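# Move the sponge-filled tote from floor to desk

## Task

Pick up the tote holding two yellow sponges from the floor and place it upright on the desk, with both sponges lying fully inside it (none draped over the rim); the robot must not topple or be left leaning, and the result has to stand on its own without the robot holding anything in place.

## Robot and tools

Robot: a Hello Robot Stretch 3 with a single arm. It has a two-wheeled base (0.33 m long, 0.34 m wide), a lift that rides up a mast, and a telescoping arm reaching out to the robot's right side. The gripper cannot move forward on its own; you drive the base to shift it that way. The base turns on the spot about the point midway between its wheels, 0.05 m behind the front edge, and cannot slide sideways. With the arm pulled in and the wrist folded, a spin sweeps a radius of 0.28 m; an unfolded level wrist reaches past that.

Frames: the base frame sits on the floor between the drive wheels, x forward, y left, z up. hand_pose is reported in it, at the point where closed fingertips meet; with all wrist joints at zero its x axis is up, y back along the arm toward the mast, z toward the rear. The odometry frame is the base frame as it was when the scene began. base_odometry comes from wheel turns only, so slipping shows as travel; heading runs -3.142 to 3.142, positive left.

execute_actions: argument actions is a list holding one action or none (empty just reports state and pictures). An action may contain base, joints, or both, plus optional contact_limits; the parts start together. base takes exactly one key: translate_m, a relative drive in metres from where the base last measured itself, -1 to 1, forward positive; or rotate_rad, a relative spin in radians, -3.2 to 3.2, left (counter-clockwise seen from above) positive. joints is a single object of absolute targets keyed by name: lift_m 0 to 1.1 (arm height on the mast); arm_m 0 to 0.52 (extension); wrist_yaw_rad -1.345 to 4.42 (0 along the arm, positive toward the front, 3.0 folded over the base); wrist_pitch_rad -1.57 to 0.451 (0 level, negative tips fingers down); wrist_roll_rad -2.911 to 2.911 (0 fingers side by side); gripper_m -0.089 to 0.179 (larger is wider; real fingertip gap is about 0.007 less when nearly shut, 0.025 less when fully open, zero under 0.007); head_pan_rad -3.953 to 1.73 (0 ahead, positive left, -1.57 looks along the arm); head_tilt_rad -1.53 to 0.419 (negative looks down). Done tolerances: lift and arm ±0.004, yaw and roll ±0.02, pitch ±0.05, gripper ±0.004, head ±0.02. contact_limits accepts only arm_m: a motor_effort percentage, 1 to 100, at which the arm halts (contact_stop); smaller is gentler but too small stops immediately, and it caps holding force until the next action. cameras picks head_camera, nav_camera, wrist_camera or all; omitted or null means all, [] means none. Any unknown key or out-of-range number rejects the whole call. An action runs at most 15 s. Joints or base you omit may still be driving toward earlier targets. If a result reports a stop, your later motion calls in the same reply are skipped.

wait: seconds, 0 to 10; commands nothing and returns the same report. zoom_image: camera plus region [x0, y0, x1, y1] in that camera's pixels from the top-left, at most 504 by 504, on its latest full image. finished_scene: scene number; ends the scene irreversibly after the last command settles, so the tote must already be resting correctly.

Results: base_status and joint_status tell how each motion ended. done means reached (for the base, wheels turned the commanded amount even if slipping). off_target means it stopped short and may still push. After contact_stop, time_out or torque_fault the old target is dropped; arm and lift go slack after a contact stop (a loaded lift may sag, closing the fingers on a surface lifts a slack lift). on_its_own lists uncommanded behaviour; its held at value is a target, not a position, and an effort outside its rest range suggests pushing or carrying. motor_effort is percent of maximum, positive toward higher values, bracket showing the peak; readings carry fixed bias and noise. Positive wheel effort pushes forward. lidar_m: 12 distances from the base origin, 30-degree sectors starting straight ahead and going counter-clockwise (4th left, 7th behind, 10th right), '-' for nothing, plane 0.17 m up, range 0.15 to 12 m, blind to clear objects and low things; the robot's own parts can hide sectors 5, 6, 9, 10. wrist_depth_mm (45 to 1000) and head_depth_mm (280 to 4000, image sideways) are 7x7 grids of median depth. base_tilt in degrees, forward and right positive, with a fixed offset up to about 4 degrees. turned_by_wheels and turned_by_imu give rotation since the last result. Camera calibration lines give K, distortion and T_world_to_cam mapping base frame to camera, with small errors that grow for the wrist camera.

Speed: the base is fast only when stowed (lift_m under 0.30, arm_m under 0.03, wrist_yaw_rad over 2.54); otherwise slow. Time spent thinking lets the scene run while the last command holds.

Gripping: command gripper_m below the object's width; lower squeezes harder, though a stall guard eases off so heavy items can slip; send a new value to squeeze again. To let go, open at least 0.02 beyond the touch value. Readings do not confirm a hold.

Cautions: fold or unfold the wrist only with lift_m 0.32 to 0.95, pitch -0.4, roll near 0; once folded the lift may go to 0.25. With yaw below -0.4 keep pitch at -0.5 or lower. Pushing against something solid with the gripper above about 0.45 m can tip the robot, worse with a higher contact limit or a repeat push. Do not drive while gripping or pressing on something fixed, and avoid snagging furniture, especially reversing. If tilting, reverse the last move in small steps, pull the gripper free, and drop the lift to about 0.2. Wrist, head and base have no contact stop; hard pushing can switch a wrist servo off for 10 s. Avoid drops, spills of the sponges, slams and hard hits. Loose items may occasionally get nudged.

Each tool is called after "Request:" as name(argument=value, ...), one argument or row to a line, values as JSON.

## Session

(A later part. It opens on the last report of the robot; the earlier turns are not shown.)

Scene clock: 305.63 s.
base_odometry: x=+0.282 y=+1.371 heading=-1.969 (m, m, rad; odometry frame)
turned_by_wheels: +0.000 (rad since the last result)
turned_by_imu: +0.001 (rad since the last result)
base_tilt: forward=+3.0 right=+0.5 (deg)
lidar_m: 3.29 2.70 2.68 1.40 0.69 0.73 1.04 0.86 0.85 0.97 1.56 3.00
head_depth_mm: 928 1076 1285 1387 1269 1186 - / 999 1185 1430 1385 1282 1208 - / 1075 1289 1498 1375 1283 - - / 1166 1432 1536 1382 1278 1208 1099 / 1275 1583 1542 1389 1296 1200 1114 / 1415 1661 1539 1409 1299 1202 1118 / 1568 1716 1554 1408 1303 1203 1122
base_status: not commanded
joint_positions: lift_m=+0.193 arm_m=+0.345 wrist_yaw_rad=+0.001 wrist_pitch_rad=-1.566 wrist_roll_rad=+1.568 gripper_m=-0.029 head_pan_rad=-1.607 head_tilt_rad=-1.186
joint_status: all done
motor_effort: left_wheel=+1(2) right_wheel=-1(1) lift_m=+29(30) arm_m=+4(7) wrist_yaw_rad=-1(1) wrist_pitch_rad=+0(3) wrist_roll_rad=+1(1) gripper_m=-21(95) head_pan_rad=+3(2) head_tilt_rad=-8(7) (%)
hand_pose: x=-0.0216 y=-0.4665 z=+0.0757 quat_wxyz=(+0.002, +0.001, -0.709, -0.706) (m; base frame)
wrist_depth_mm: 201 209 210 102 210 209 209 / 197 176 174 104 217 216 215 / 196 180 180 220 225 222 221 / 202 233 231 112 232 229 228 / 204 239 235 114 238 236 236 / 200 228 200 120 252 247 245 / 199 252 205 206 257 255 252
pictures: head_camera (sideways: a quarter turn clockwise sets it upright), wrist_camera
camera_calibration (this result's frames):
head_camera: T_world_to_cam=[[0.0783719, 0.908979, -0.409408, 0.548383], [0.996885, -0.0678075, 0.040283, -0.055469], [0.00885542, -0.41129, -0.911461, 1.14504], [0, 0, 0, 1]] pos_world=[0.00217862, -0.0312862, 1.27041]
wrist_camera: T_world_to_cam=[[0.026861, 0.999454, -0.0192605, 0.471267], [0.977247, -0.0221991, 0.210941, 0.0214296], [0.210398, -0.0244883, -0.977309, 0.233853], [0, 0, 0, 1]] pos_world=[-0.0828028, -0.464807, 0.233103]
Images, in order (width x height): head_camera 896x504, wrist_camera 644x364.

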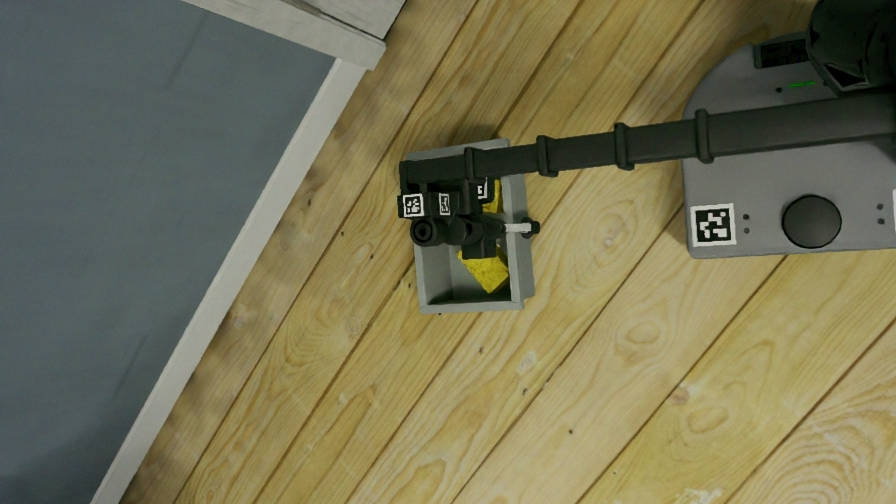

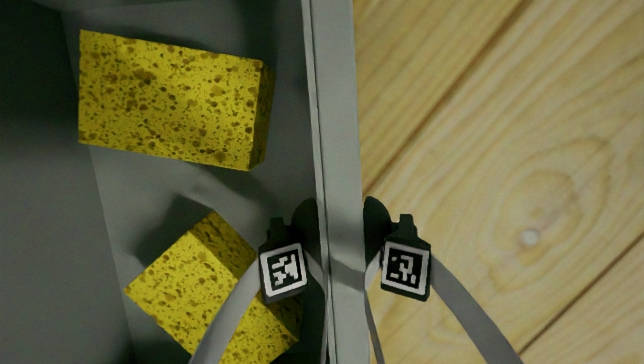

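Request:
zoom_image(
  camera="wrist_camera",
  region=[240, 164, 460, 364],
)

Request:
zoom_image(
  camera="head_camera",
  region=[440, 170, 580, 290],
)

Region (240, 164, 460, 364) of wrist_camera's 644x364 image, scaled by 2.291; it fills the top 458 rows of this view, and the rest is white.

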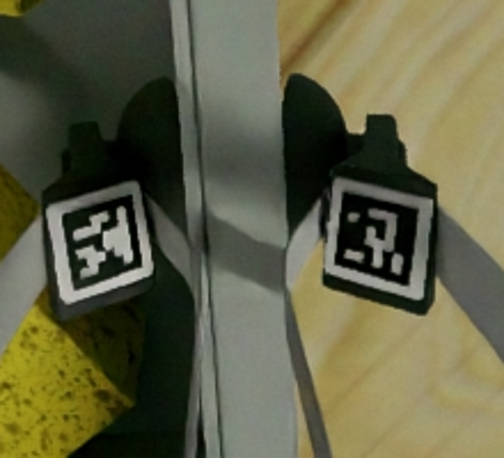

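Region (440, 170, 580, 290) of head_camera's 896x504 image, scaled by 3.600, with more detail than that image has; it fills the top 432 rows of this view, and the rest is white.

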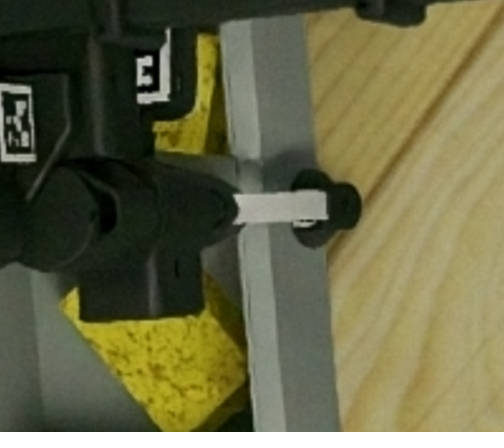

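Request:
execute_actions(
  actions=[
    {"joints": {"gripper_m": 0.06, "arm_m": 0.29, "wrist_pitch_rad": -1.29}},
  ],
  cameras=["head_camera", "wrist_camera"],
)

Scene clock: 351.70 s.
base_odometry: x=+0.282 y=+1.371 heading=-1.969 (m, m, rad; odometry frame)
turned_by_wheels: +0.000 (rad since the last result)
turned_by_imu: +0.001 (rad since the last result)
base_tilt: forward=+3.0 right=+0.4 (deg)
lidar_m: 3.31 2.70 2.66 1.40 0.69 0.73 1.04 0.86 0.85 0.97 1.55 2.99
head_depth_mm: 927 1080 1286 1376 1273 1184 - / 1000 1184 1433 1392 1277 1209 - / 1078 1296 1495 1365 1279 - - / 1168 1427 1530 1344 1291 1204 1105 / 1276 1589 1534 1388 1292 1197 1111 / 1406 1660 1541 1413 1298 1203 1112 / 1573 1719 1550 1417 1302 1205 1121
base_status: not commanded
joint_positions: lift_m=+0.193 arm_m=+0.290 wrist_yaw_rad=+0.001 wrist_pitch_rad=-1.276 wrist_roll_rad=+1.568 gripper_m=+0.060 head_pan_rad=-1.607 head_tilt_rad=-1.186
joint_status: all done
motor_effort: left_wheel=+2(2) right_wheel=-1(2) lift_m=+29(30) arm_m=-4(4) wrist_yaw_rad=-2(1) wrist_pitch_rad=-6(32) wrist_roll_rad=+1(1) gripper_m=-2(82) head_pan_rad=+2(2) head_tilt_rad=-8(8) (%)
hand_pose: x=-0.0215 y=-0.4865 z=+0.0798 quat_wxyz=(+0.002, +0.001, -0.803, -0.596) (m; base frame)
wrist_depth_mm: 205 235 238 176 203 188 174 / 205 229 199 176 209 193 179 / 205 240 204 177 214 199 185 / 204 261 265 134 222 205 190 / 205 263 234 134 236 212 194 / 205 261 233 134 242 216 201 / 206 251 256 135 246 228 206
pictures: head_camera (sideways: a quarter turn clockwise sets it upright), wrist_camera
camera_calibration (this result's frames):
head_camera: T_world_to_cam=[[0.078372, 0.908984, -0.409396, 0.548366], [0.996885, -0.0678079, 0.0402826, -0.0554684], [0.00885591, -0.411278, -0.911467, 1.14505], [0, 0, 0, 1]] pos_world=[0.00217864, -0.0312858, 1.2704]
wrist_camera: T_world_to_cam=[[0.0267241, 0.952193, -0.304326, 0.491072], [0.977161, 0.0393187, 0.208831, 0.0501148], [0.210813, -0.302956, -0.929395, 0.0980542], [0, 0, 0, 1]] pos_world=[-0.0827648, -0.43986, 0.230112]
Images, in order (width x height): head_camera 896x504, wrist_camera 644x364.

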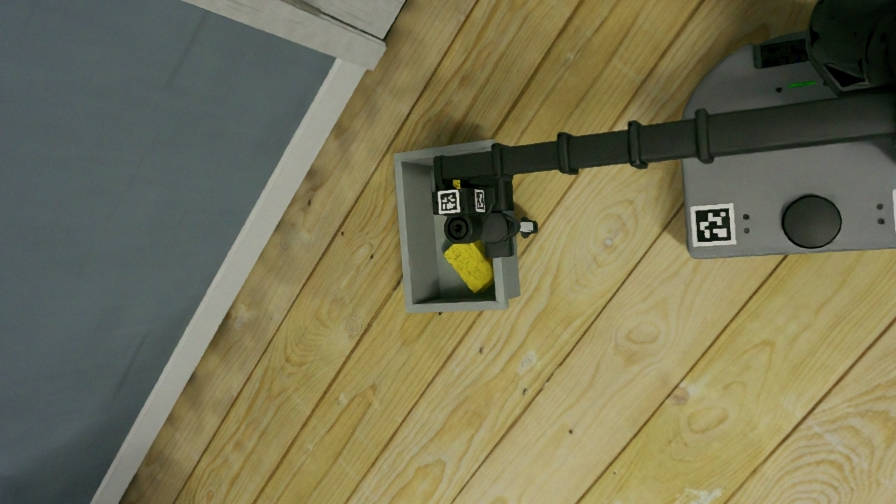

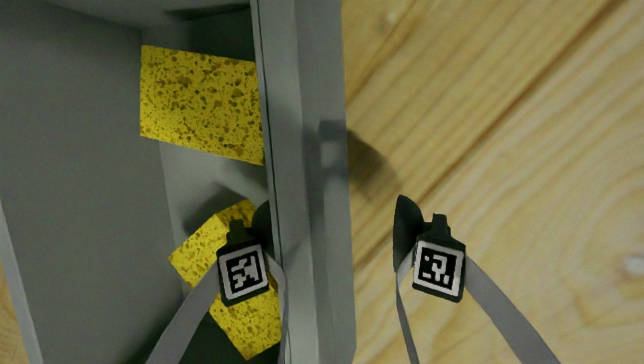

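Request:
execute_actions(
  actions=[
    {"joints": {"gripper_m": -0.04, "arm_m": 0.305}},
  ],
  cameras=["head_camera", "wrist_camera"],
)

Scene clock: 359.17 s.
base_odometry: x=+0.282 y=+1.371 heading=-1.969 (m, m, rad; odometry frame)
turned_by_wheels: +0.000 (rad since the last result)
turned_by_imu: +0.001 (rad since the last result)
base_tilt: forward=+3.1 right=+0.4 (deg)
lidar_m: 3.30 2.70 2.66 1.40 0.69 0.73 1.04 0.86 0.85 0.97 1.55 2.99
head_depth_mm: 929 1078 1290 1382 1272 1188 - / 994 1186 1439 1395 1279 1205 - / 1075 1294 1488 1327 1284 - - / 1163 1426 1531 1337 1289 1203 1100 / 1272 1582 1537 1388 1295 1201 1109 / 1408 1664 1549 1410 1301 1204 1116 / 1562 1712 1554 1413 1294 1208 1120
base_status: not commanded
joint_positions: lift_m=+0.193 arm_m=+0.305 wrist_yaw_rad=+0.001 wrist_pitch_rad=-1.264 wrist_roll_rad=+1.568 gripper_m=-0.039 head_pan_rad=-1.607 head_tilt_rad=-1.186
joint_status: all done
motor_effort: left_wheel=+2(2) right_wheel=-2(1) lift_m=+29(30) arm_m=+3(5) wrist_yaw_rad=-2(1) wrist_pitch_rad=-11(13) wrist_roll_rad=+1(1) gripper_m=-23(98) head_pan_rad=+2(2) head_tilt_rad=-8(8) (%)
hand_pose: x=-0.0215 y=-0.5038 z=+0.0804 quat_wxyz=(+0.002, +0.001, -0.807, -0.591) (m; base frame)
wrist_depth_mm: 193 229 237 107 203 187 173 / 192 221 200 109 210 193 178 / 193 229 208 113 215 198 184 / 193 241 270 126 221 205 189 / 197 239 232 119 227 210 193 / 196 241 239 126 237 217 200 / 205 242 256 217 242 221 206
pictures: head_camera (sideways: a quarter turn clockwise sets it upright), wrist_camera
camera_calibration (this result's frames):
head_camera: T_world_to_cam=[[0.0783724, 0.908984, -0.409396, 0.548366], [0.996885, -0.0678083, 0.0402826, -0.0554684], [0.00885577, -0.411278, -0.911467, 1.14505], [0, 0, 0, 1]] pos_world=[0.00217863, -0.0312858, 1.2704]
wrist_camera: T_world_to_cam=[[0.0267324, 0.948578, -0.315413, 0.506804], [0.977157, 0.04175, 0.208377, 0.0519239], [0.21083, -0.313779, -0.925793, 0.0876405], [0, 0, 0, 1]] pos_world=[-0.0827631, -0.455411, 0.23017]
Images, in order (width x height): head_camera 896x504, wrist_camera 644x364.

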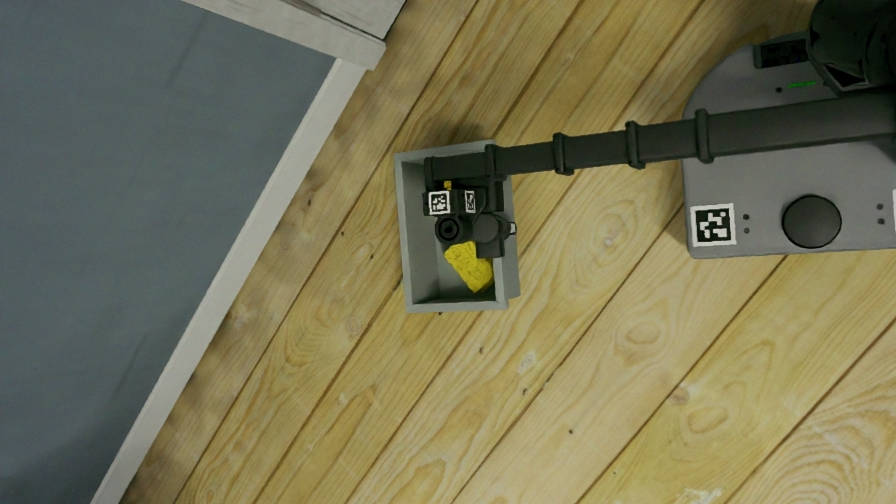

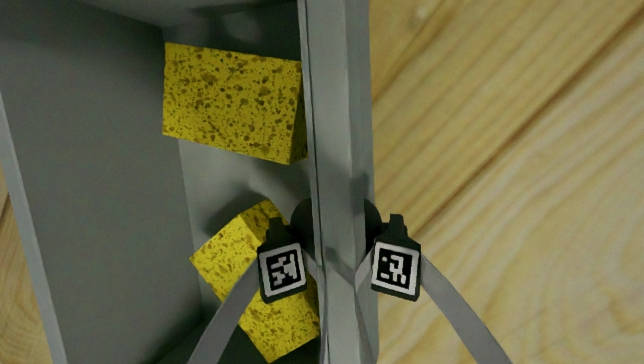

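Request:
execute_actions(
  actions=[
    {"joints": {"lift_m": 0.25}},
  ],
)

Scene clock: 364.93 s.
base_odometry: x=+0.282 y=+1.371 heading=-1.969 (m, m, rad; odometry frame)
turned_by_wheels: +0.000 (rad since the last result)
turned_by_imu: +0.001 (rad since the last result)
base_tilt: forward=+3.0 right=+0.4 (deg)
lidar_m: 3.33 2.71 2.67 1.40 0.69 0.74 1.04 0.86 0.85 0.47 1.55 2.99
head_depth_mm: 930 1078 1287 1388 1273 1183 - / 995 1183 1438 1387 1277 - - / 1072 1296 1486 1351 1286 - - / 1168 1423 1531 1296 1285 1205 1101 / 1274 1586 1540 1372 1285 1197 1112 / 1412 1659 1539 1406 1293 1197 1115 / 1564 1720 1558 1414 1300 1212 1122
base_status: not commanded
joint_positions: lift_m=+0.250 arm_m=+0.305 wrist_yaw_rad=+0.001 wrist_pitch_rad=-1.311 wrist_roll_rad=+1.569 gripper_m=-0.033 head_pan_rad=-1.607 head_tilt_rad=-1.186
joint_status: all done
on_its_own: gripper_m is held at -0.034, not at your -0.040, by its stall guard, which is not easing now
motor_effort: left_wheel=+1(2) right_wheel=-1(1) lift_m=+52(51) arm_m=+3(3) wrist_yaw_rad=-1(2) wrist_pitch_rad=+9(12) wrist_roll_rad=+0(1) gripper_m=-18(21) head_pan_rad=+2(3) head_tilt_rad=-9(9) (%)
hand_pose: x=-0.0215 y=-0.4919 z=+0.1343 quat_wxyz=(+0.002, +0.001, -0.792, -0.610) (m; base frame)
wrist_depth_mm: 191 221 249 114 248 235 222 / 193 231 218 117 253 242 227 / 199 234 227 121 263 248 233 / 296 236 286 191 272 257 239 / 419 238 253 126 280 265 247 / 444 238 291 132 285 273 254 / 459 240 273 232 303 280 260
pictures: head_camera (sideways: a quarter turn clockwise sets it upright), nav_camera (sideways: a quarter turn counterclockwise sets it upright), wrist_camera
camera_calibration (this result's frames):
head_camera: T_world_to_cam=[[0.0783768, 0.909118, -0.409098, 0.547978], [0.996884, -0.0678211, 0.0402721, -0.0554548], [0.0088666, -0.41098, -0.911601, 1.14522], [0, 0, 0, 1]] pos_world=[0.00217901, -0.0312755, 1.27039]
nav_camera: T_world_to_cam=[[0.00266357, -0.930138, 0.367201, -0.44091], [-0.998781, -0.0205722, -0.0448656, 0.117148], [0.0492853, -0.366634, -0.929059, 1.16058], [0, 0, 0, 1]] pos_world=[0.0609797, 0.0178106, 1.2454]
wrist_camera: T_world_to_cam=[[0.0278515, 0.962395, -0.270223, 0.513277], [0.977144, 0.0307805, 0.210337, 0.0345476], [0.210745, -0.269905, -0.939541, 0.164724], [0, 0, 0, 1]] pos_world=[-0.0827683, -0.450578, 0.286197]
Images, in order (width x height): head_camera 896x504, nav_camera 672x504, wrist_camera 644x364.

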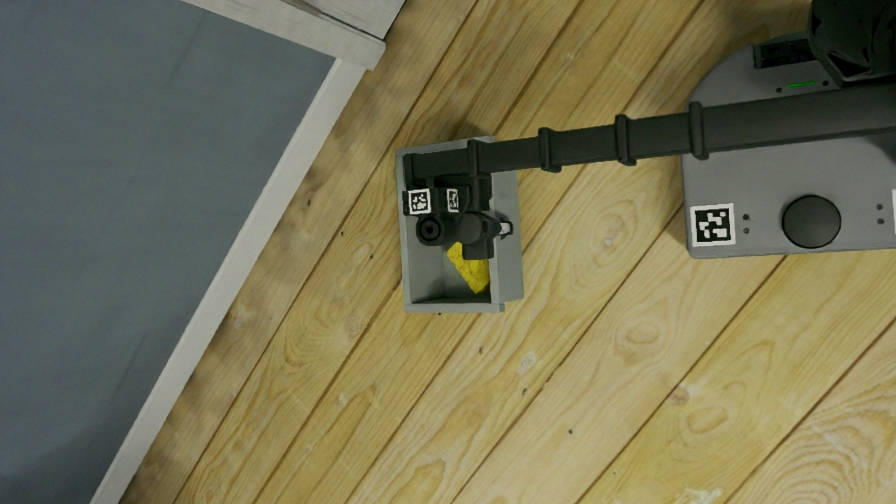

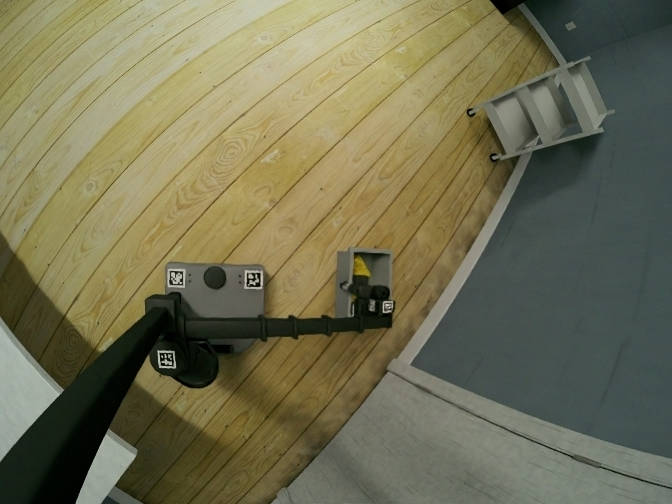

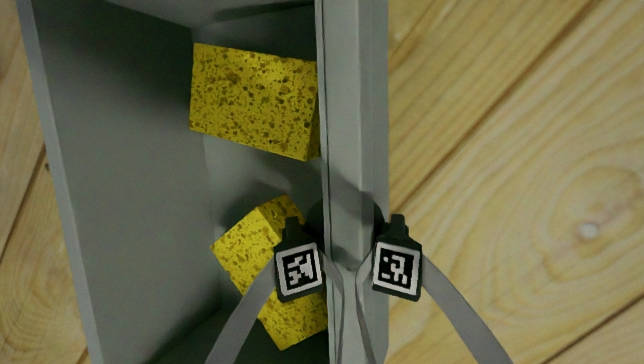

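Request:
zoom_image(
  camera="wrist_camera",
  region=[240, 164, 460, 364],
)

Region (240, 164, 460, 364) of wrist_camera's 644x364 image, scaled by 2.291; it fills the top 458 rows of this view, and the rest is white.

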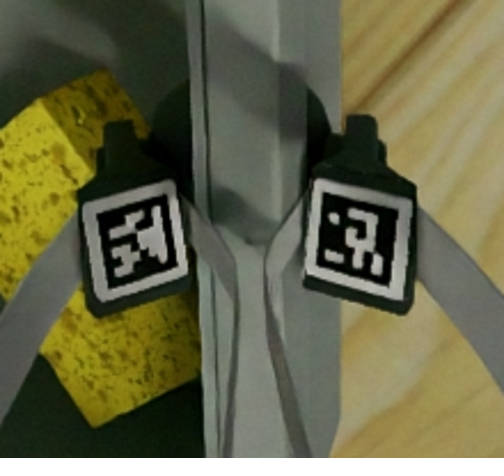

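Request:
execute_actions(
  actions=[
    {"joints": {"lift_m": 0.33, "wrist_pitch_rad": -1.12, "gripper_m": -0.038}},
  ],
)

Scene clock: 380.47 s.
base_odometry: x=+0.282 y=+1.371 heading=-1.969 (m, m, rad; odometry frame)
turned_by_wheels: +0.000 (rad since the last result)
turned_by_imu: +0.001 (rad since the last result)
base_tilt: forward=+3.0 right=+0.4 (deg)
lidar_m: 3.30 2.71 2.68 1.40 0.69 0.73 1.04 0.86 0.54 0.52 1.55 2.99
head_depth_mm: 931 1080 1289 1383 1270 1190 - / 996 1180 1431 1388 1292 - - / 1073 1297 1502 1351 1280 1217 - / 1170 1427 1524 1294 1279 1205 1097 / 1277 1580 1534 1368 1290 1192 1108 / 1405 1654 1542 1414 1294 1198 1112 / 1572 1711 1554 1412 1305 1205 1122
base_status: not commanded
joint_positions: lift_m=+0.329 arm_m=+0.305 wrist_yaw_rad=+0.001 wrist_pitch_rad=-1.157 wrist_roll_rad=+1.569 gripper_m=-0.037 head_pan_rad=-1.607 head_tilt_rad=-1.186
joint_status: all done
motor_effort: left_wheel=+2(1) right_wheel=-1(1) lift_m=+52(56) arm_m=+3(3) wrist_yaw_rad=-1(1) wrist_pitch_rad=+15(19) wrist_roll_rad=+0(0) gripper_m=-20(44) head_pan_rad=+2(2) head_tilt_rad=-8(7) (%)
hand_pose: x=-0.0214 y=-0.5305 z=+0.2238 quat_wxyz=(+0.002, +0.001, -0.837, -0.547) (m; base frame)
wrist_depth_mm: 190 221 251 114 321 297 270 / 192 231 220 118 328 304 276 / 200 234 229 122 339 313 281 / 351 235 285 253 349 322 290 / 596 236 253 127 361 331 297 / 733 239 302 134 362 340 308 / 808 240 279 233 386 344 315
pictures: head_camera (sideways: a quarter turn clockwise sets it upright), nav_camera (sideways: a quarter turn counterclockwise sets it upright), wrist_camera
camera_calibration (this result's frames):
head_camera: T_world_to_cam=[[0.0783768, 0.909118, -0.409098, 0.547978], [0.996884, -0.0678211, 0.0402721, -0.0554548], [0.0088666, -0.41098, -0.911601, 1.14522], [0, 0, 0, 1]] pos_world=[0.00217901, -0.0312755, 1.27039]
nav_camera: T_world_to_cam=[[0.00266357, -0.930138, 0.367201, -0.44091], [-0.998781, -0.0205722, -0.0448656, 0.117148], [0.0492853, -0.366634, -0.929059, 1.16058], [0, 0, 0, 1]] pos_world=[0.0609797, 0.0178106, 1.2454]
wrist_camera: T_world_to_cam=[[0.0278021, 0.909348, -0.415107, 0.578872], [0.977093, 0.0629282, 0.203294, 0.0354781], [0.210987, -0.41125, -0.886768, 0.151602], [0, 0, 0, 1]] pos_world=[-0.0827453, -0.466282, 0.367517]
Images, in order (width x height): head_camera 896x504, nav_camera 672x504, wrist_camera 644x364.

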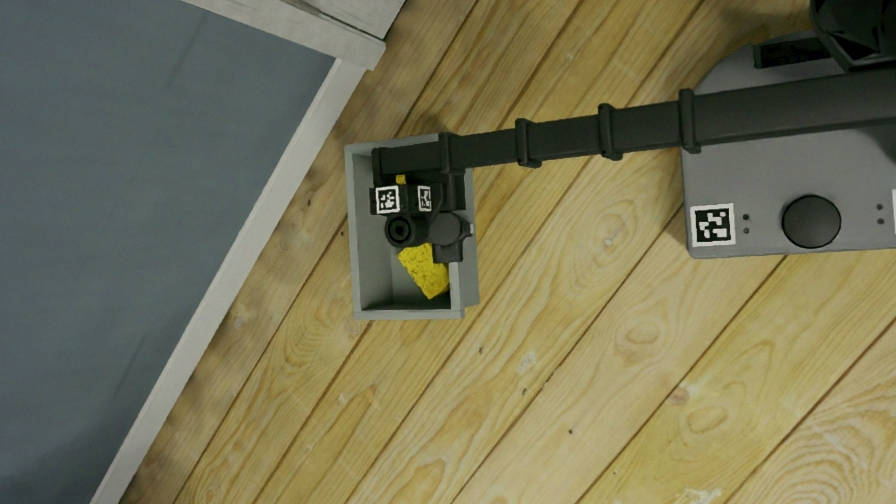

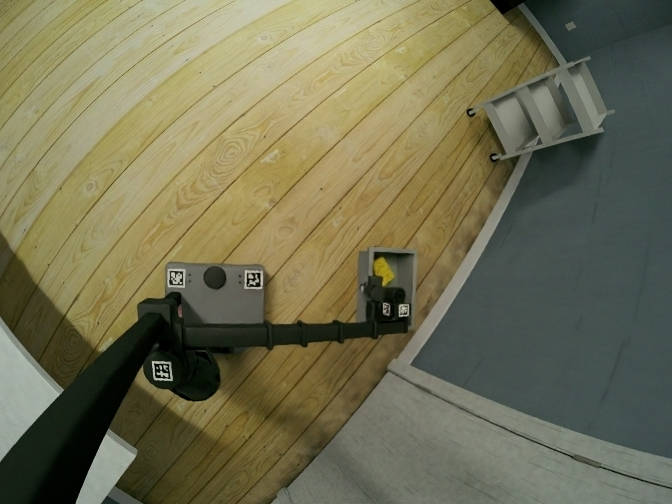

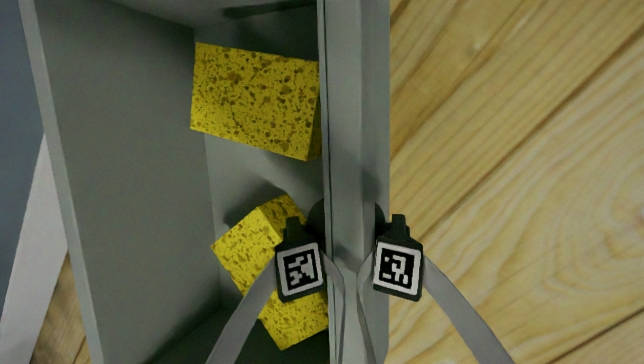

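Request:
execute_actions(
  actions=[
    {"base": {"rotate_rad": -0.9}, "joints": {"lift_m": 0.97, "arm_m": 0.06, "head_pan_rad": -3.0, "head_tilt_rad": -0.85}},
  ],
)

Scene clock: 412.23 s.
base_odometry: x=+0.282 y=+1.371 heading=-2.869 (m, m, rad; odometry frame)
turned_by_wheels: -0.900 (rad since the last result)
turned_by_imu: -0.902 (rad since the last result)
base_tilt: forward=+3.0 right=+0.4 (deg)
lidar_m: 1.61 3.01 3.02 2.70 1.48 1.28 0.69 1.15 0.94 0.85 0.86 1.06
head_depth_mm: 1030 1128 - - - - 1123 / 1026 1130 - - - - 1132 / 1021 1131 954 815 - - 1130 / 1017 1133 965 823 - - 1155 / 1011 1144 1301 1483 - - 1167 / 1004 1143 1313 1478 - - 1172 / 1001 1138 1303 1465 - - 1185
base_status: done
joint_positions: lift_m=+0.970 arm_m=+0.060 wrist_yaw_rad=+0.001 wrist_pitch_rad=-1.156 wrist_roll_rad=+1.571 gripper_m=-0.037 head_pan_rad=-2.993 head_tilt_rad=-0.853
joint_status: all done
motor_effort: left_wheel=+2(7) right_wheel=-2(6) lift_m=+52(52) arm_m=-2(1) wrist_yaw_rad=-1(2) wrist_pitch_rad=+15(15) wrist_roll_rad=+0(0) gripper_m=-20(20) head_pan_rad=-3(33) head_tilt_rad=+1(29) (%)
hand_pose: x=-0.0215 y=-0.2862 z=+0.8639 quat_wxyz=(+0.001, +0.000, -0.837, -0.547) (m; base frame)
wrist_depth_mm: 191 222 251 114 879 825 - / 191 231 218 118 922 867 - / 200 233 230 121 928 908 - / 350 235 288 255 976 902 805 / 499 236 253 127 985 938 813 / 500 237 301 134 - 940 856 / 503 239 276 233 - 953 883
pictures: head_camera (sideways: a quarter turn clockwise sets it upright), nav_camera (sideways: a quarter turn counterclockwise sets it upright), wrist_camera
camera_calibration (this result's frames):
head_camera: T_world_to_cam=[[0.726345, 0.062396, -0.684493, 0.902798], [0.130794, -0.990221, 0.0485255, -0.060936], [-0.674772, -0.124773, -0.727403, 0.909942], [0, 0, 0, 1]] pos_world=[-0.033769, -0.00313445, 1.28281]
nav_camera: T_world_to_cam=[[-0.744715, -0.147794, 0.650812, -0.805804], [-0.21472, 0.976381, -0.0239727, 0.0851797], [-0.631898, -0.157595, -0.75886, 0.943522], [0, 0, 0, 1]] pos_world=[0.0144058, -0.0535662, 1.24247]
wrist_camera: T_world_to_cam=[[0.0301298, 0.908952, -0.415811, 0.622948], [0.977089, 0.0609028, 0.203932, -0.1111], [0.210689, -0.412429, -0.886292, 0.818929], [0, 0, 0, 1]] pos_world=[-0.0827533, -0.221714, 1.0075]
Images, in order (width x height): head_camera 896x504, nav_camera 672x504, wrist_camera 644x364.

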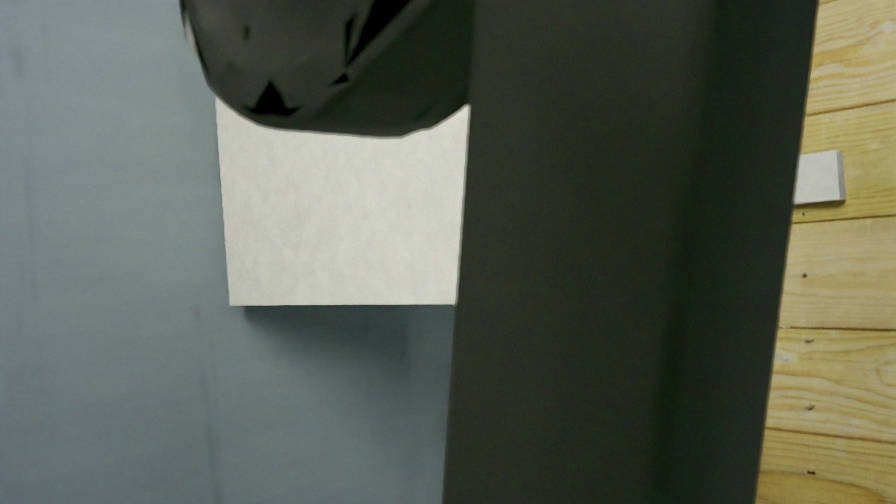

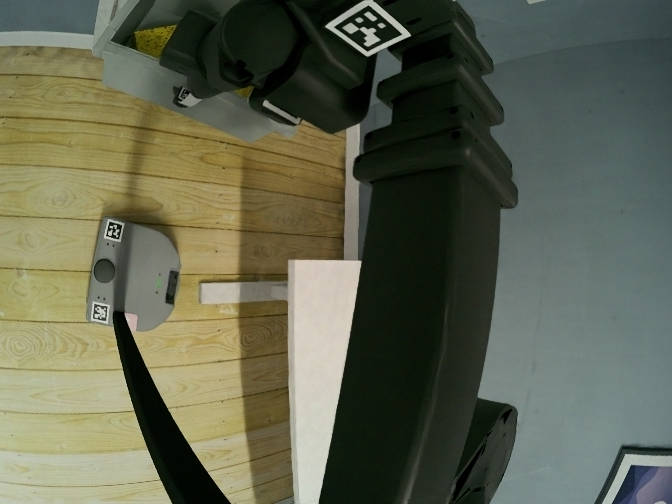

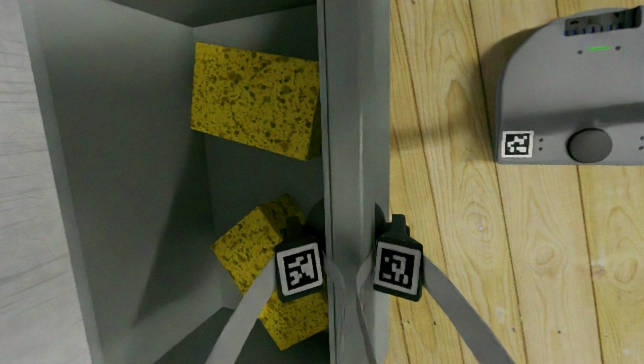

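Request:
execute_actions(
  actions=[
    {"base": {"rotate_rad": -1.39}, "joints": {"head_pan_rad": -1.4, "head_tilt_rad": -0.8}},
  ],
)

Scene clock: 443.73 s.
base_odometry: x=+0.282 y=+1.371 heading=+2.024 (m, m, rad; odometry frame)
turned_by_wheels: -1.390 (rad since the last result)
turned_by_imu: -1.396 (rad since the last result)
base_tilt: forward=+3.0 right=+0.4 (deg)
lidar_m: 0.85 0.91 1.24 1.61 3.08 2.70 2.89 1.48 1.19 0.69 1.20 0.88
head_depth_mm: 967 1082 1085 - - 469 1165 / 981 1103 1060 821 - 502 1145 / 1000 1117 1229 596 611 494 1176 / 1010 1138 1309 601 582 498 1185 / 1029 1155 1325 1555 1549 1305 1186 / 1042 1175 1355 1590 1605 1360 1193 / 1060 1197 1382 1633 1597 1365 1198
base_status: done
joint_positions: lift_m=+0.970 arm_m=+0.060 wrist_yaw_rad=+0.001 wrist_pitch_rad=-1.156 wrist_roll_rad=+1.571 gripper_m=-0.037 head_pan_rad=-1.407 head_tilt_rad=-0.804
joint_status: all done
motor_effort: left_wheel=+2(6) right_wheel=-1(6) lift_m=+52(52) arm_m=-3(3) wrist_yaw_rad=-1(1) wrist_pitch_rad=+15(15) wrist_roll_rad=+0(0) gripper_m=-19(20) head_pan_rad=+2(31) head_tilt_rad=+3(11) (%)
hand_pose: x=-0.0215 y=-0.2862 z=+0.8639 quat_wxyz=(+0.001, +0.000, -0.837, -0.547) (m; base frame)
wrist_depth_mm: 191 221 251 114 882 825 - / 192 231 219 118 899 848 - / 200 232 229 122 941 877 - / 367 234 287 255 986 898 813 / 705 236 253 127 - 903 812 / 755 238 298 134 - 934 841 / 780 239 276 232 - 939 870
pictures: head_camera (sideways: a quarter turn clockwise sets it upright), nav_camera (sideways: a quarter turn counterclockwise sets it upright), wrist_camera
camera_calibration (this result's frames):
head_camera: T_world_to_cam=[[-0.0678848, 0.691099, -0.719565, 0.953348], [0.987703, 0.148361, 0.0493102, -0.0671879], [0.140833, -0.707369, -0.692672, 0.859797], [0, 0, 0, 1]] pos_world=[0.00999141, -0.0406956, 1.28487]
nav_camera: T_world_to_cam=[[0.15382, -0.709759, 0.687446, -0.85902], [-0.972791, -0.230767, -0.02059, 0.0854015], [0.173254, -0.665574, -0.725944, 0.895805], [0, 0, 0, 1]] pos_world=[0.0600104, 0.00623519, 1.24259]
wrist_camera: T_world_to_cam=[[0.0301433, 0.908952, -0.415811, 0.62295], [0.977088, 0.0608907, 0.203937, -0.111108], [0.210688, -0.412431, -0.886291, 0.818926], [0, 0, 0, 1]] pos_world=[-0.0827533, -0.221715, 1.0075]
Images, in order (width x height): head_camera 896x504, nav_camera 672x504, wrist_camera 644x364.

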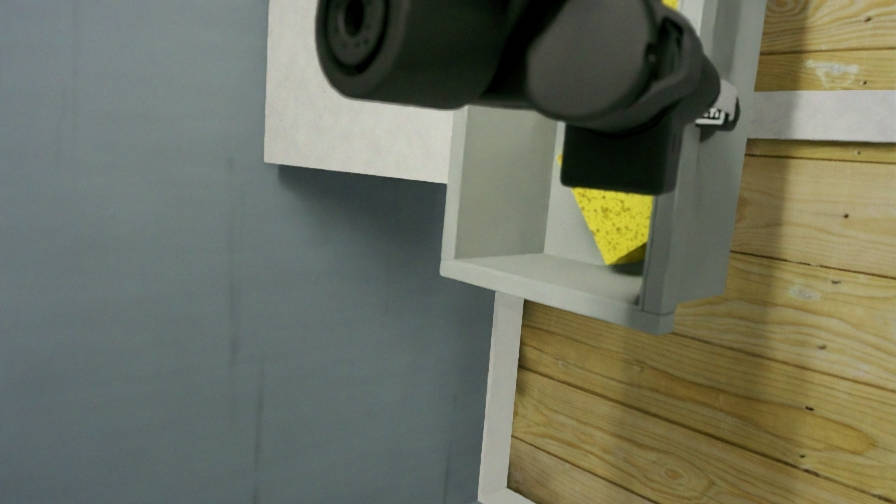

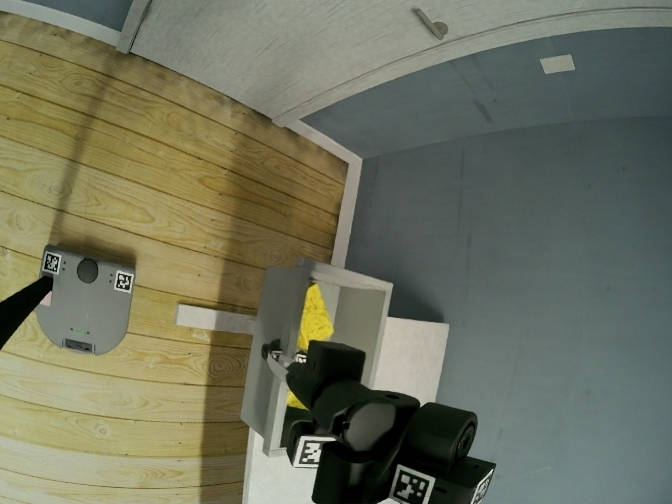

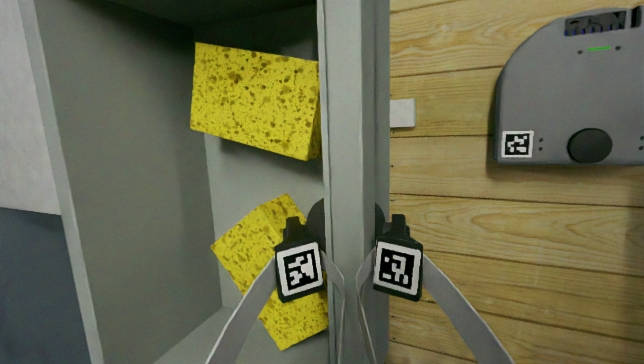

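Now back up along the desk while extending the arm over it.

Request:
execute_actions(
  actions=[
    {"base": {"translate_m": -0.22}, "joints": {"arm_m": 0.28, "head_pan_rad": -1.5, "head_tilt_rad": -0.75}},
  ],
)

Scene clock: 452.20 s.
base_odometry: x=+0.379 y=+1.173 heading=+2.024 (m, m, rad; odometry frame)
turned_by_wheels: +0.000 (rad since the last result)
turned_by_imu: +0.002 (rad since the last result)
base_tilt: forward=+3.0 right=+0.4 (deg)
lidar_m: 1.07 1.13 1.55 2.98 3.11 2.50 2.68 1.29 1.19 0.70 1.19 1.11
head_depth_mm: 952 - - 668 662 620 1186 / 973 - - 654 668 623 1195 / 980 1092 1180 625 688 626 1204 / 987 1100 1134 726 691 630 1179 / 994 1111 1141 841 729 635 1214 / 999 1122 1269 994 735 653 1229 / 1007 1132 1277 1483 1628 1326 1223
base_status: done
joint_positions: lift_m=+0.970 arm_m=+0.280 wrist_yaw_rad=+0.001 wrist_pitch_rad=-1.156 wrist_roll_rad=+1.571 gripper_m=-0.037 head_pan_rad=-1.493 head_tilt_rad=-0.754
joint_status: all done
motor_effort: left_wheel=+2(2) right_wheel=-1(4) lift_m=+52(52) arm_m=+4(3) wrist_yaw_rad=+0(1) wrist_pitch_rad=+15(15) wrist_roll_rad=+0(0) gripper_m=-20(20) head_pan_rad=-3(11) head_tilt_rad=+4(11) (%)
hand_pose: x=-0.0215 y=-0.5056 z=+0.8639 quat_wxyz=(+0.001, +0.000, -0.837, -0.547) (m; base frame)
wrist_depth_mm: 190 220 250 114 250 233 211 / 193 231 219 118 257 237 219 / 200 233 229 121 264 245 224 / 365 234 287 256 272 253 234 / 558 236 253 127 282 258 240 / 565 238 300 134 285 265 250 / 591 240 277 232 304 270 260
pictures: head_camera (sideways: a quarter turn clockwise sets it upright), nav_camera (sideways: a quarter turn counterclockwise sets it upright), wrist_camera
camera_calibration (this result's frames):
head_camera: T_world_to_cam=[[-0.00532941, 0.65816, -0.752859, 0.996359], [0.996618, 0.0652348, 0.0499742, -0.06811], [0.0820037, -0.750047, -0.656281, 0.812823], [0, 0, 0, 1]] pos_world=[0.00653518, -0.0416654, 1.28696]
nav_camera: T_world_to_cam=[[0.0894592, -0.685687, 0.722378, -0.904151], [-0.988972, -0.147106, -0.0171598, 0.0810356], [0.118032, -0.712876, -0.691285, 0.851066], [0, 0, 0, 1]] pos_world=[0.0605733, -0.00133882, 1.24286]
wrist_camera: T_world_to_cam=[[0.030145, 0.908947, -0.415821, 0.822379], [0.977088, 0.0608914, 0.203937, -0.0977485], [0.210688, -0.412442, -0.886286, 0.728432], [0, 0, 0, 1]] pos_world=[-0.0827533, -0.441111, 1.0075]
Images, in order (width x height): head_camera 896x504, nav_camera 672x504, wrist_camera 644x364.

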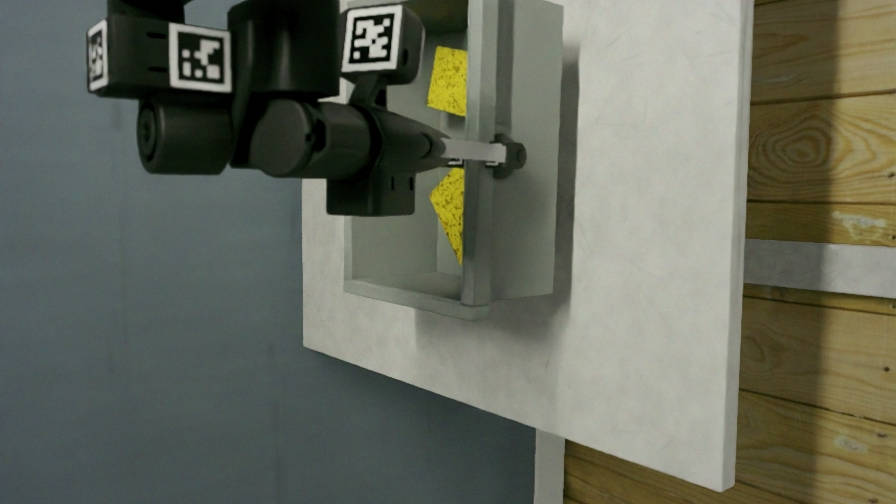

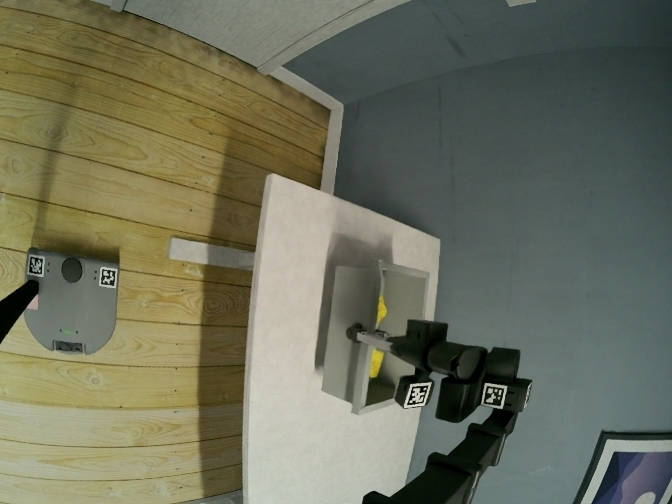

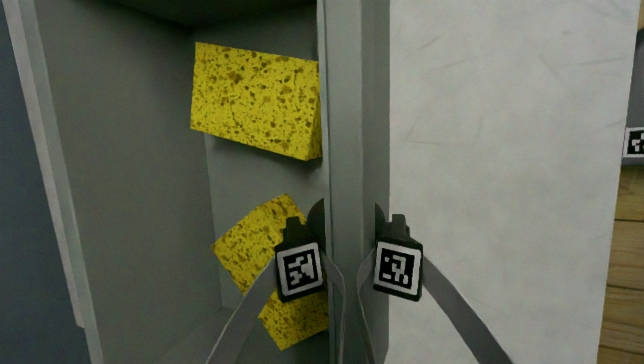

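Request:
execute_actions(
  actions=[
    {"joints": {"lift_m": 0.925}},
  ],
  cameras=["head_camera", "wrist_camera"],
)

Scene clock: 461.03 s.
base_odometry: x=+0.379 y=+1.173 heading=+2.024 (m, m, rad; odometry frame)
turned_by_wheels: +0.000 (rad since the last result)
turned_by_imu: +0.001 (rad since the last result)
base_tilt: forward=+3.0 right=+0.4 (deg)
lidar_m: 1.07 1.14 1.56 2.99 3.12 2.50 2.68 1.30 1.19 0.70 1.20 1.11
head_depth_mm: 964 1040 - 719 663 619 1188 / 974 1054 - 747 666 623 1194 / 977 1087 1121 742 680 626 1208 / 988 1100 1133 772 681 630 1185 / 994 1110 1147 869 729 635 1219 / 1001 1116 1263 993 737 651 1220 / 1008 1132 1279 1476 1640 1320 1228
base_status: not commanded
joint_positions: lift_m=+0.925 arm_m=+0.280 wrist_yaw_rad=+0.001 wrist_pitch_rad=-1.156 wrist_roll_rad=+1.571 gripper_m=-0.037 head_pan_rad=-1.493 head_tilt_rad=-0.754
joint_status: all done
motor_effort: left_wheel=+2(2) right_wheel=-1(1) lift_m=+34(45) arm_m=+4(3) wrist_yaw_rad=+0(0) wrist_pitch_rad=+15(15) wrist_roll_rad=+0(0) gripper_m=-20(19) head_pan_rad=-3(3) head_tilt_rad=+3(3) (%)
hand_pose: x=-0.0215 y=-0.5056 z=+0.8195 quat_wxyz=(+0.001, +0.000, -0.837, -0.547) (m; base frame)
wrist_depth_mm: 191 220 251 114 210 195 178 / 192 231 218 118 217 200 182 / 200 235 230 122 225 206 186 / 327 235 285 254 232 212 191 / 484 237 251 127 236 218 198 / 514 239 300 134 250 225 205 / 562 241 277 233 256 226 210
pictures: head_camera (sideways: a quarter turn clockwise sets it upright), wrist_camera
camera_calibration (this result's frames):
head_camera: T_world_to_cam=[[-0.00532948, 0.65816, -0.75286, 0.996359], [0.996618, 0.065235, 0.0499742, -0.06811], [0.0820038, -0.750047, -0.656281, 0.812822], [0, 0, 0, 1]] pos_world=[0.00653518, -0.0416654, 1.28696]
wrist_camera: T_world_to_cam=[[0.0301449, 0.908947, -0.415821, 0.803931], [0.977088, 0.0608915, 0.203937, -0.0886995], [0.210688, -0.412442, -0.886286, 0.689105], [0, 0, 0, 1]] pos_world=[-0.0827533, -0.441113, 0.963125]
Images, in order (width x height): head_camera 896x504, wrist_camera 644x364.

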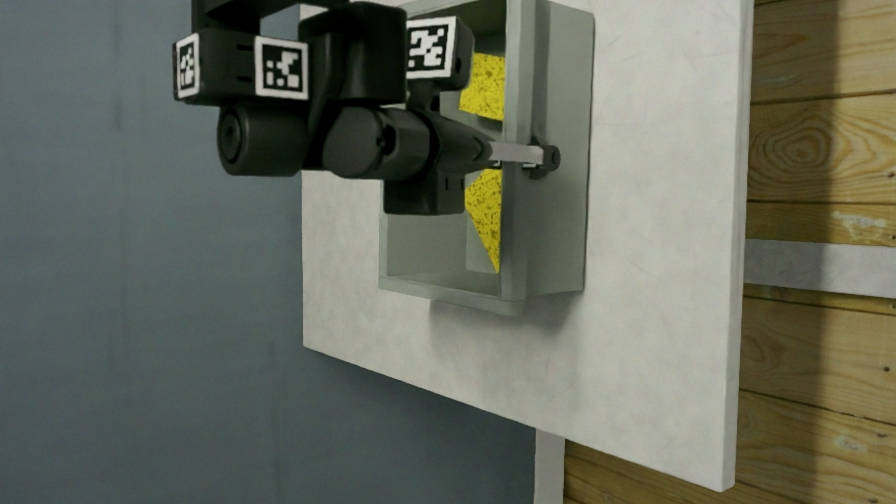

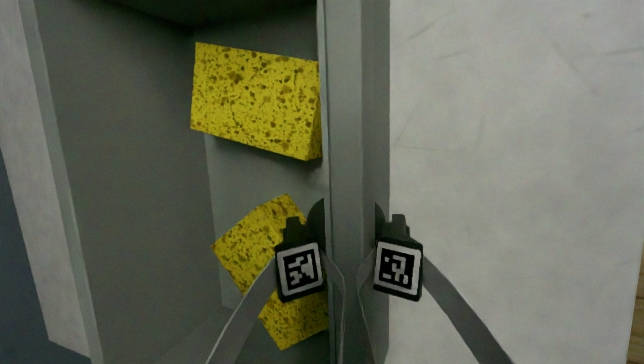

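Request:
execute_actions(
  actions=[
    {"joints": {"lift_m": 0.917}},
  ],
  cameras=["head_camera", "wrist_camera"],
)

Scene clock: 466.30 s.
base_odometry: x=+0.379 y=+1.173 heading=+2.024 (m, m, rad; odometry frame)
turned_by_wheels: +0.000 (rad since the last result)
turned_by_imu: +0.001 (rad since the last result)
base_tilt: forward=+3.0 right=+0.3 (deg)
lidar_m: 1.07 1.13 1.56 2.99 3.10 2.50 2.67 1.29 1.19 0.70 1.19 1.11
head_depth_mm: 963 1043 - 724 661 619 1194 / 972 1066 - 761 668 622 1198 / 979 1088 1119 - 681 625 1202 / 990 1101 1133 778 683 630 1185 / 993 1110 1143 889 730 633 1212 / 995 1114 1267 990 737 650 1218 / 1004 1129 1280 1479 1634 1325 1227
base_status: not commanded
joint_positions: lift_m=+0.917 arm_m=+0.280 wrist_yaw_rad=+0.001 wrist_pitch_rad=-1.156 wrist_roll_rad=+1.571 gripper_m=-0.037 head_pan_rad=-1.493 head_tilt_rad=-0.754
joint_status: all done
motor_effort: left_wheel=+1(2) right_wheel=-1(2) lift_m=+34(37) arm_m=+4(4) wrist_yaw_rad=-1(0) wrist_pitch_rad=+15(15) wrist_roll_rad=+0(0) gripper_m=-20(19) head_pan_rad=-3(3) head_tilt_rad=+2(1) (%)
hand_pose: x=-0.0215 y=-0.5056 z=+0.8115 quat_wxyz=(+0.001, +0.000, -0.837, -0.547) (m; base frame)
wrist_depth_mm: 191 223 249 113 206 188 171 / 193 232 219 117 213 194 177 / 200 233 230 121 219 199 180 / 317 234 285 255 227 205 186 / 472 236 250 126 231 211 190 / 494 238 304 134 243 218 195 / 539 239 277 233 251 220 202
pictures: head_camera (sideways: a quarter turn clockwise sets it upright), wrist_camera
camera_calibration (this result's frames):
head_camera: T_world_to_cam=[[-0.00532949, 0.65816, -0.752859, 0.996359], [0.996618, 0.065235, 0.0499742, -0.06811], [0.0820038, -0.750047, -0.656281, 0.812823], [0, 0, 0, 1]] pos_world=[0.00653518, -0.0416654, 1.28696]
wrist_camera: T_world_to_cam=[[0.0301424, 0.908938, -0.41584, 0.800628], [0.977089, 0.0608976, 0.203934, -0.0870648], [0.210687, -0.41246, -0.886278, 0.682008], [0, 0, 0, 1]] pos_world=[-0.0827534, -0.441118, 0.955137]
Images, in order (width x height): head_camera 896x504, wrist_camera 644x364.

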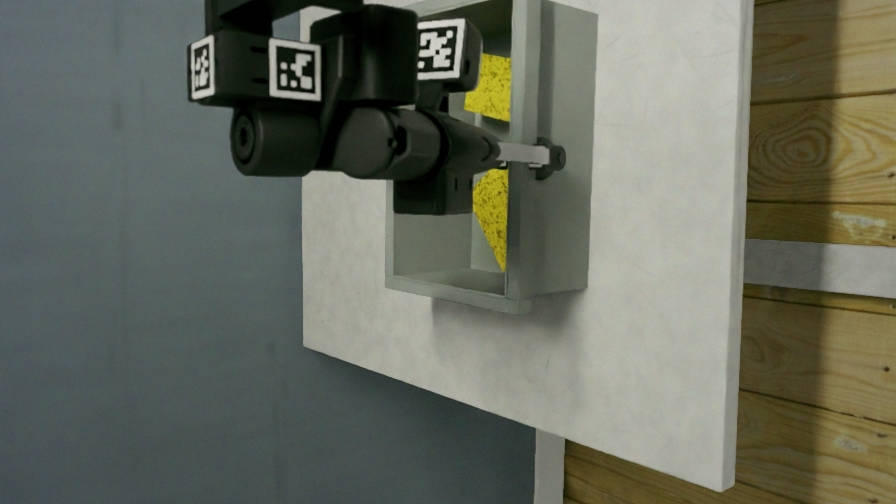

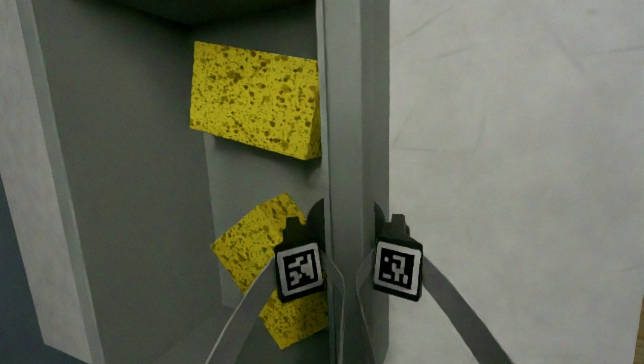

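Request:
execute_actions(
  actions=[
    {"joints": {"lift_m": 0.911}},
  ],
  cameras=["head_camera", "wrist_camera"],
)

Scene clock: 471.90 s.
base_odometry: x=+0.379 y=+1.173 heading=+2.024 (m, m, rad; odometry frame)
turned_by_wheels: +0.000 (rad since the last result)
turned_by_imu: +0.001 (rad since the last result)
base_tilt: forward=+3.0 right=+0.4 (deg)
lidar_m: 1.07 1.13 1.55 2.98 3.10 2.50 2.67 1.29 1.19 0.70 1.20 1.11
head_depth_mm: 964 1045 - 719 663 620 1187 / 972 1069 - 763 667 623 1199 / 978 1091 1128 - 686 625 1197 / 982 1102 1139 779 683 629 1186 / 996 1109 1152 894 729 634 1215 / 1000 1122 1268 991 737 651 1223 / 1009 1127 1278 1474 1627 1322 1224
base_status: not commanded
joint_positions: lift_m=+0.915 arm_m=+0.280 wrist_yaw_rad=+0.001 wrist_pitch_rad=-1.153 wrist_roll_rad=+1.571 gripper_m=-0.037 head_pan_rad=-1.493 head_tilt_rad=-0.754
joint_status: lift_m contact_stop (moved -0.002 of -0.006)
on_its_own: lift_m is slack since a contact_stop, until your next command for it (your +0.911 is given up)
motor_effort: left_wheel=+0(2) right_wheel=+1(2) lift_m=+38(34) arm_m=+4(4) wrist_yaw_rad=-1(1) wrist_pitch_rad=+14(16) wrist_roll_rad=+0(0) gripper_m=-20(20) head_pan_rad=-3(3) head_tilt_rad=+2(3) (%)
hand_pose: x=-0.0215 y=-0.5063 z=+0.8100 quat_wxyz=(+0.001, +0.000, -0.838, -0.546) (m; base frame)
wrist_depth_mm: 191 222 253 113 204 188 171 / 193 230 219 117 211 193 175 / 199 230 233 121 218 200 179 / 440 234 291 125 225 205 185 / 471 237 254 126 230 210 189 / 497 238 299 133 242 217 194 / 555 239 273 234 250 218 201
pictures: head_camera (sideways: a quarter turn clockwise sets it upright), wrist_camera
camera_calibration (this result's frames):
head_camera: T_world_to_cam=[[-0.00532047, 0.658045, -0.75296, 0.99649], [0.996617, 0.0652425, 0.0499761, -0.0681124], [0.0820115, -0.750147, -0.656166, 0.812672], [0, 0, 0, 1]] pos_world=[0.00653535, -0.0416677, 1.28697]
wrist_camera: T_world_to_cam=[[0.030136, 0.907838, -0.418236, 0.801961], [0.977088, 0.0614432, 0.203775, -0.0863095], [0.210692, -0.414794, -0.885186, 0.678321], [0, 0, 0, 1]] pos_world=[-0.082753, -0.441384, 0.953437]
Images, in order (width x height): head_camera 896x504, wrist_camera 644x364.

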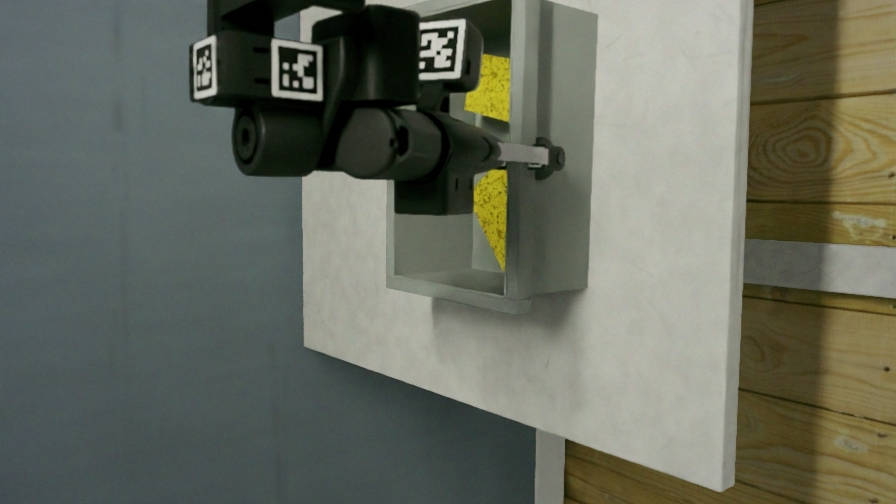

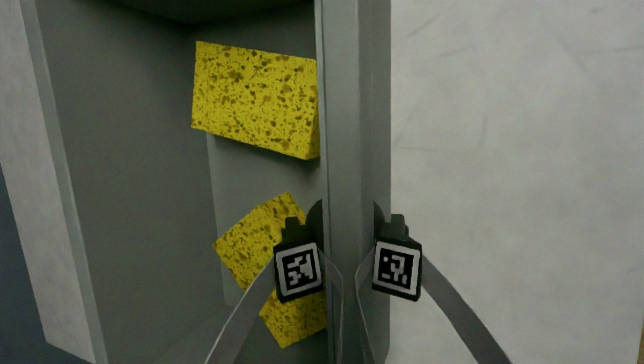

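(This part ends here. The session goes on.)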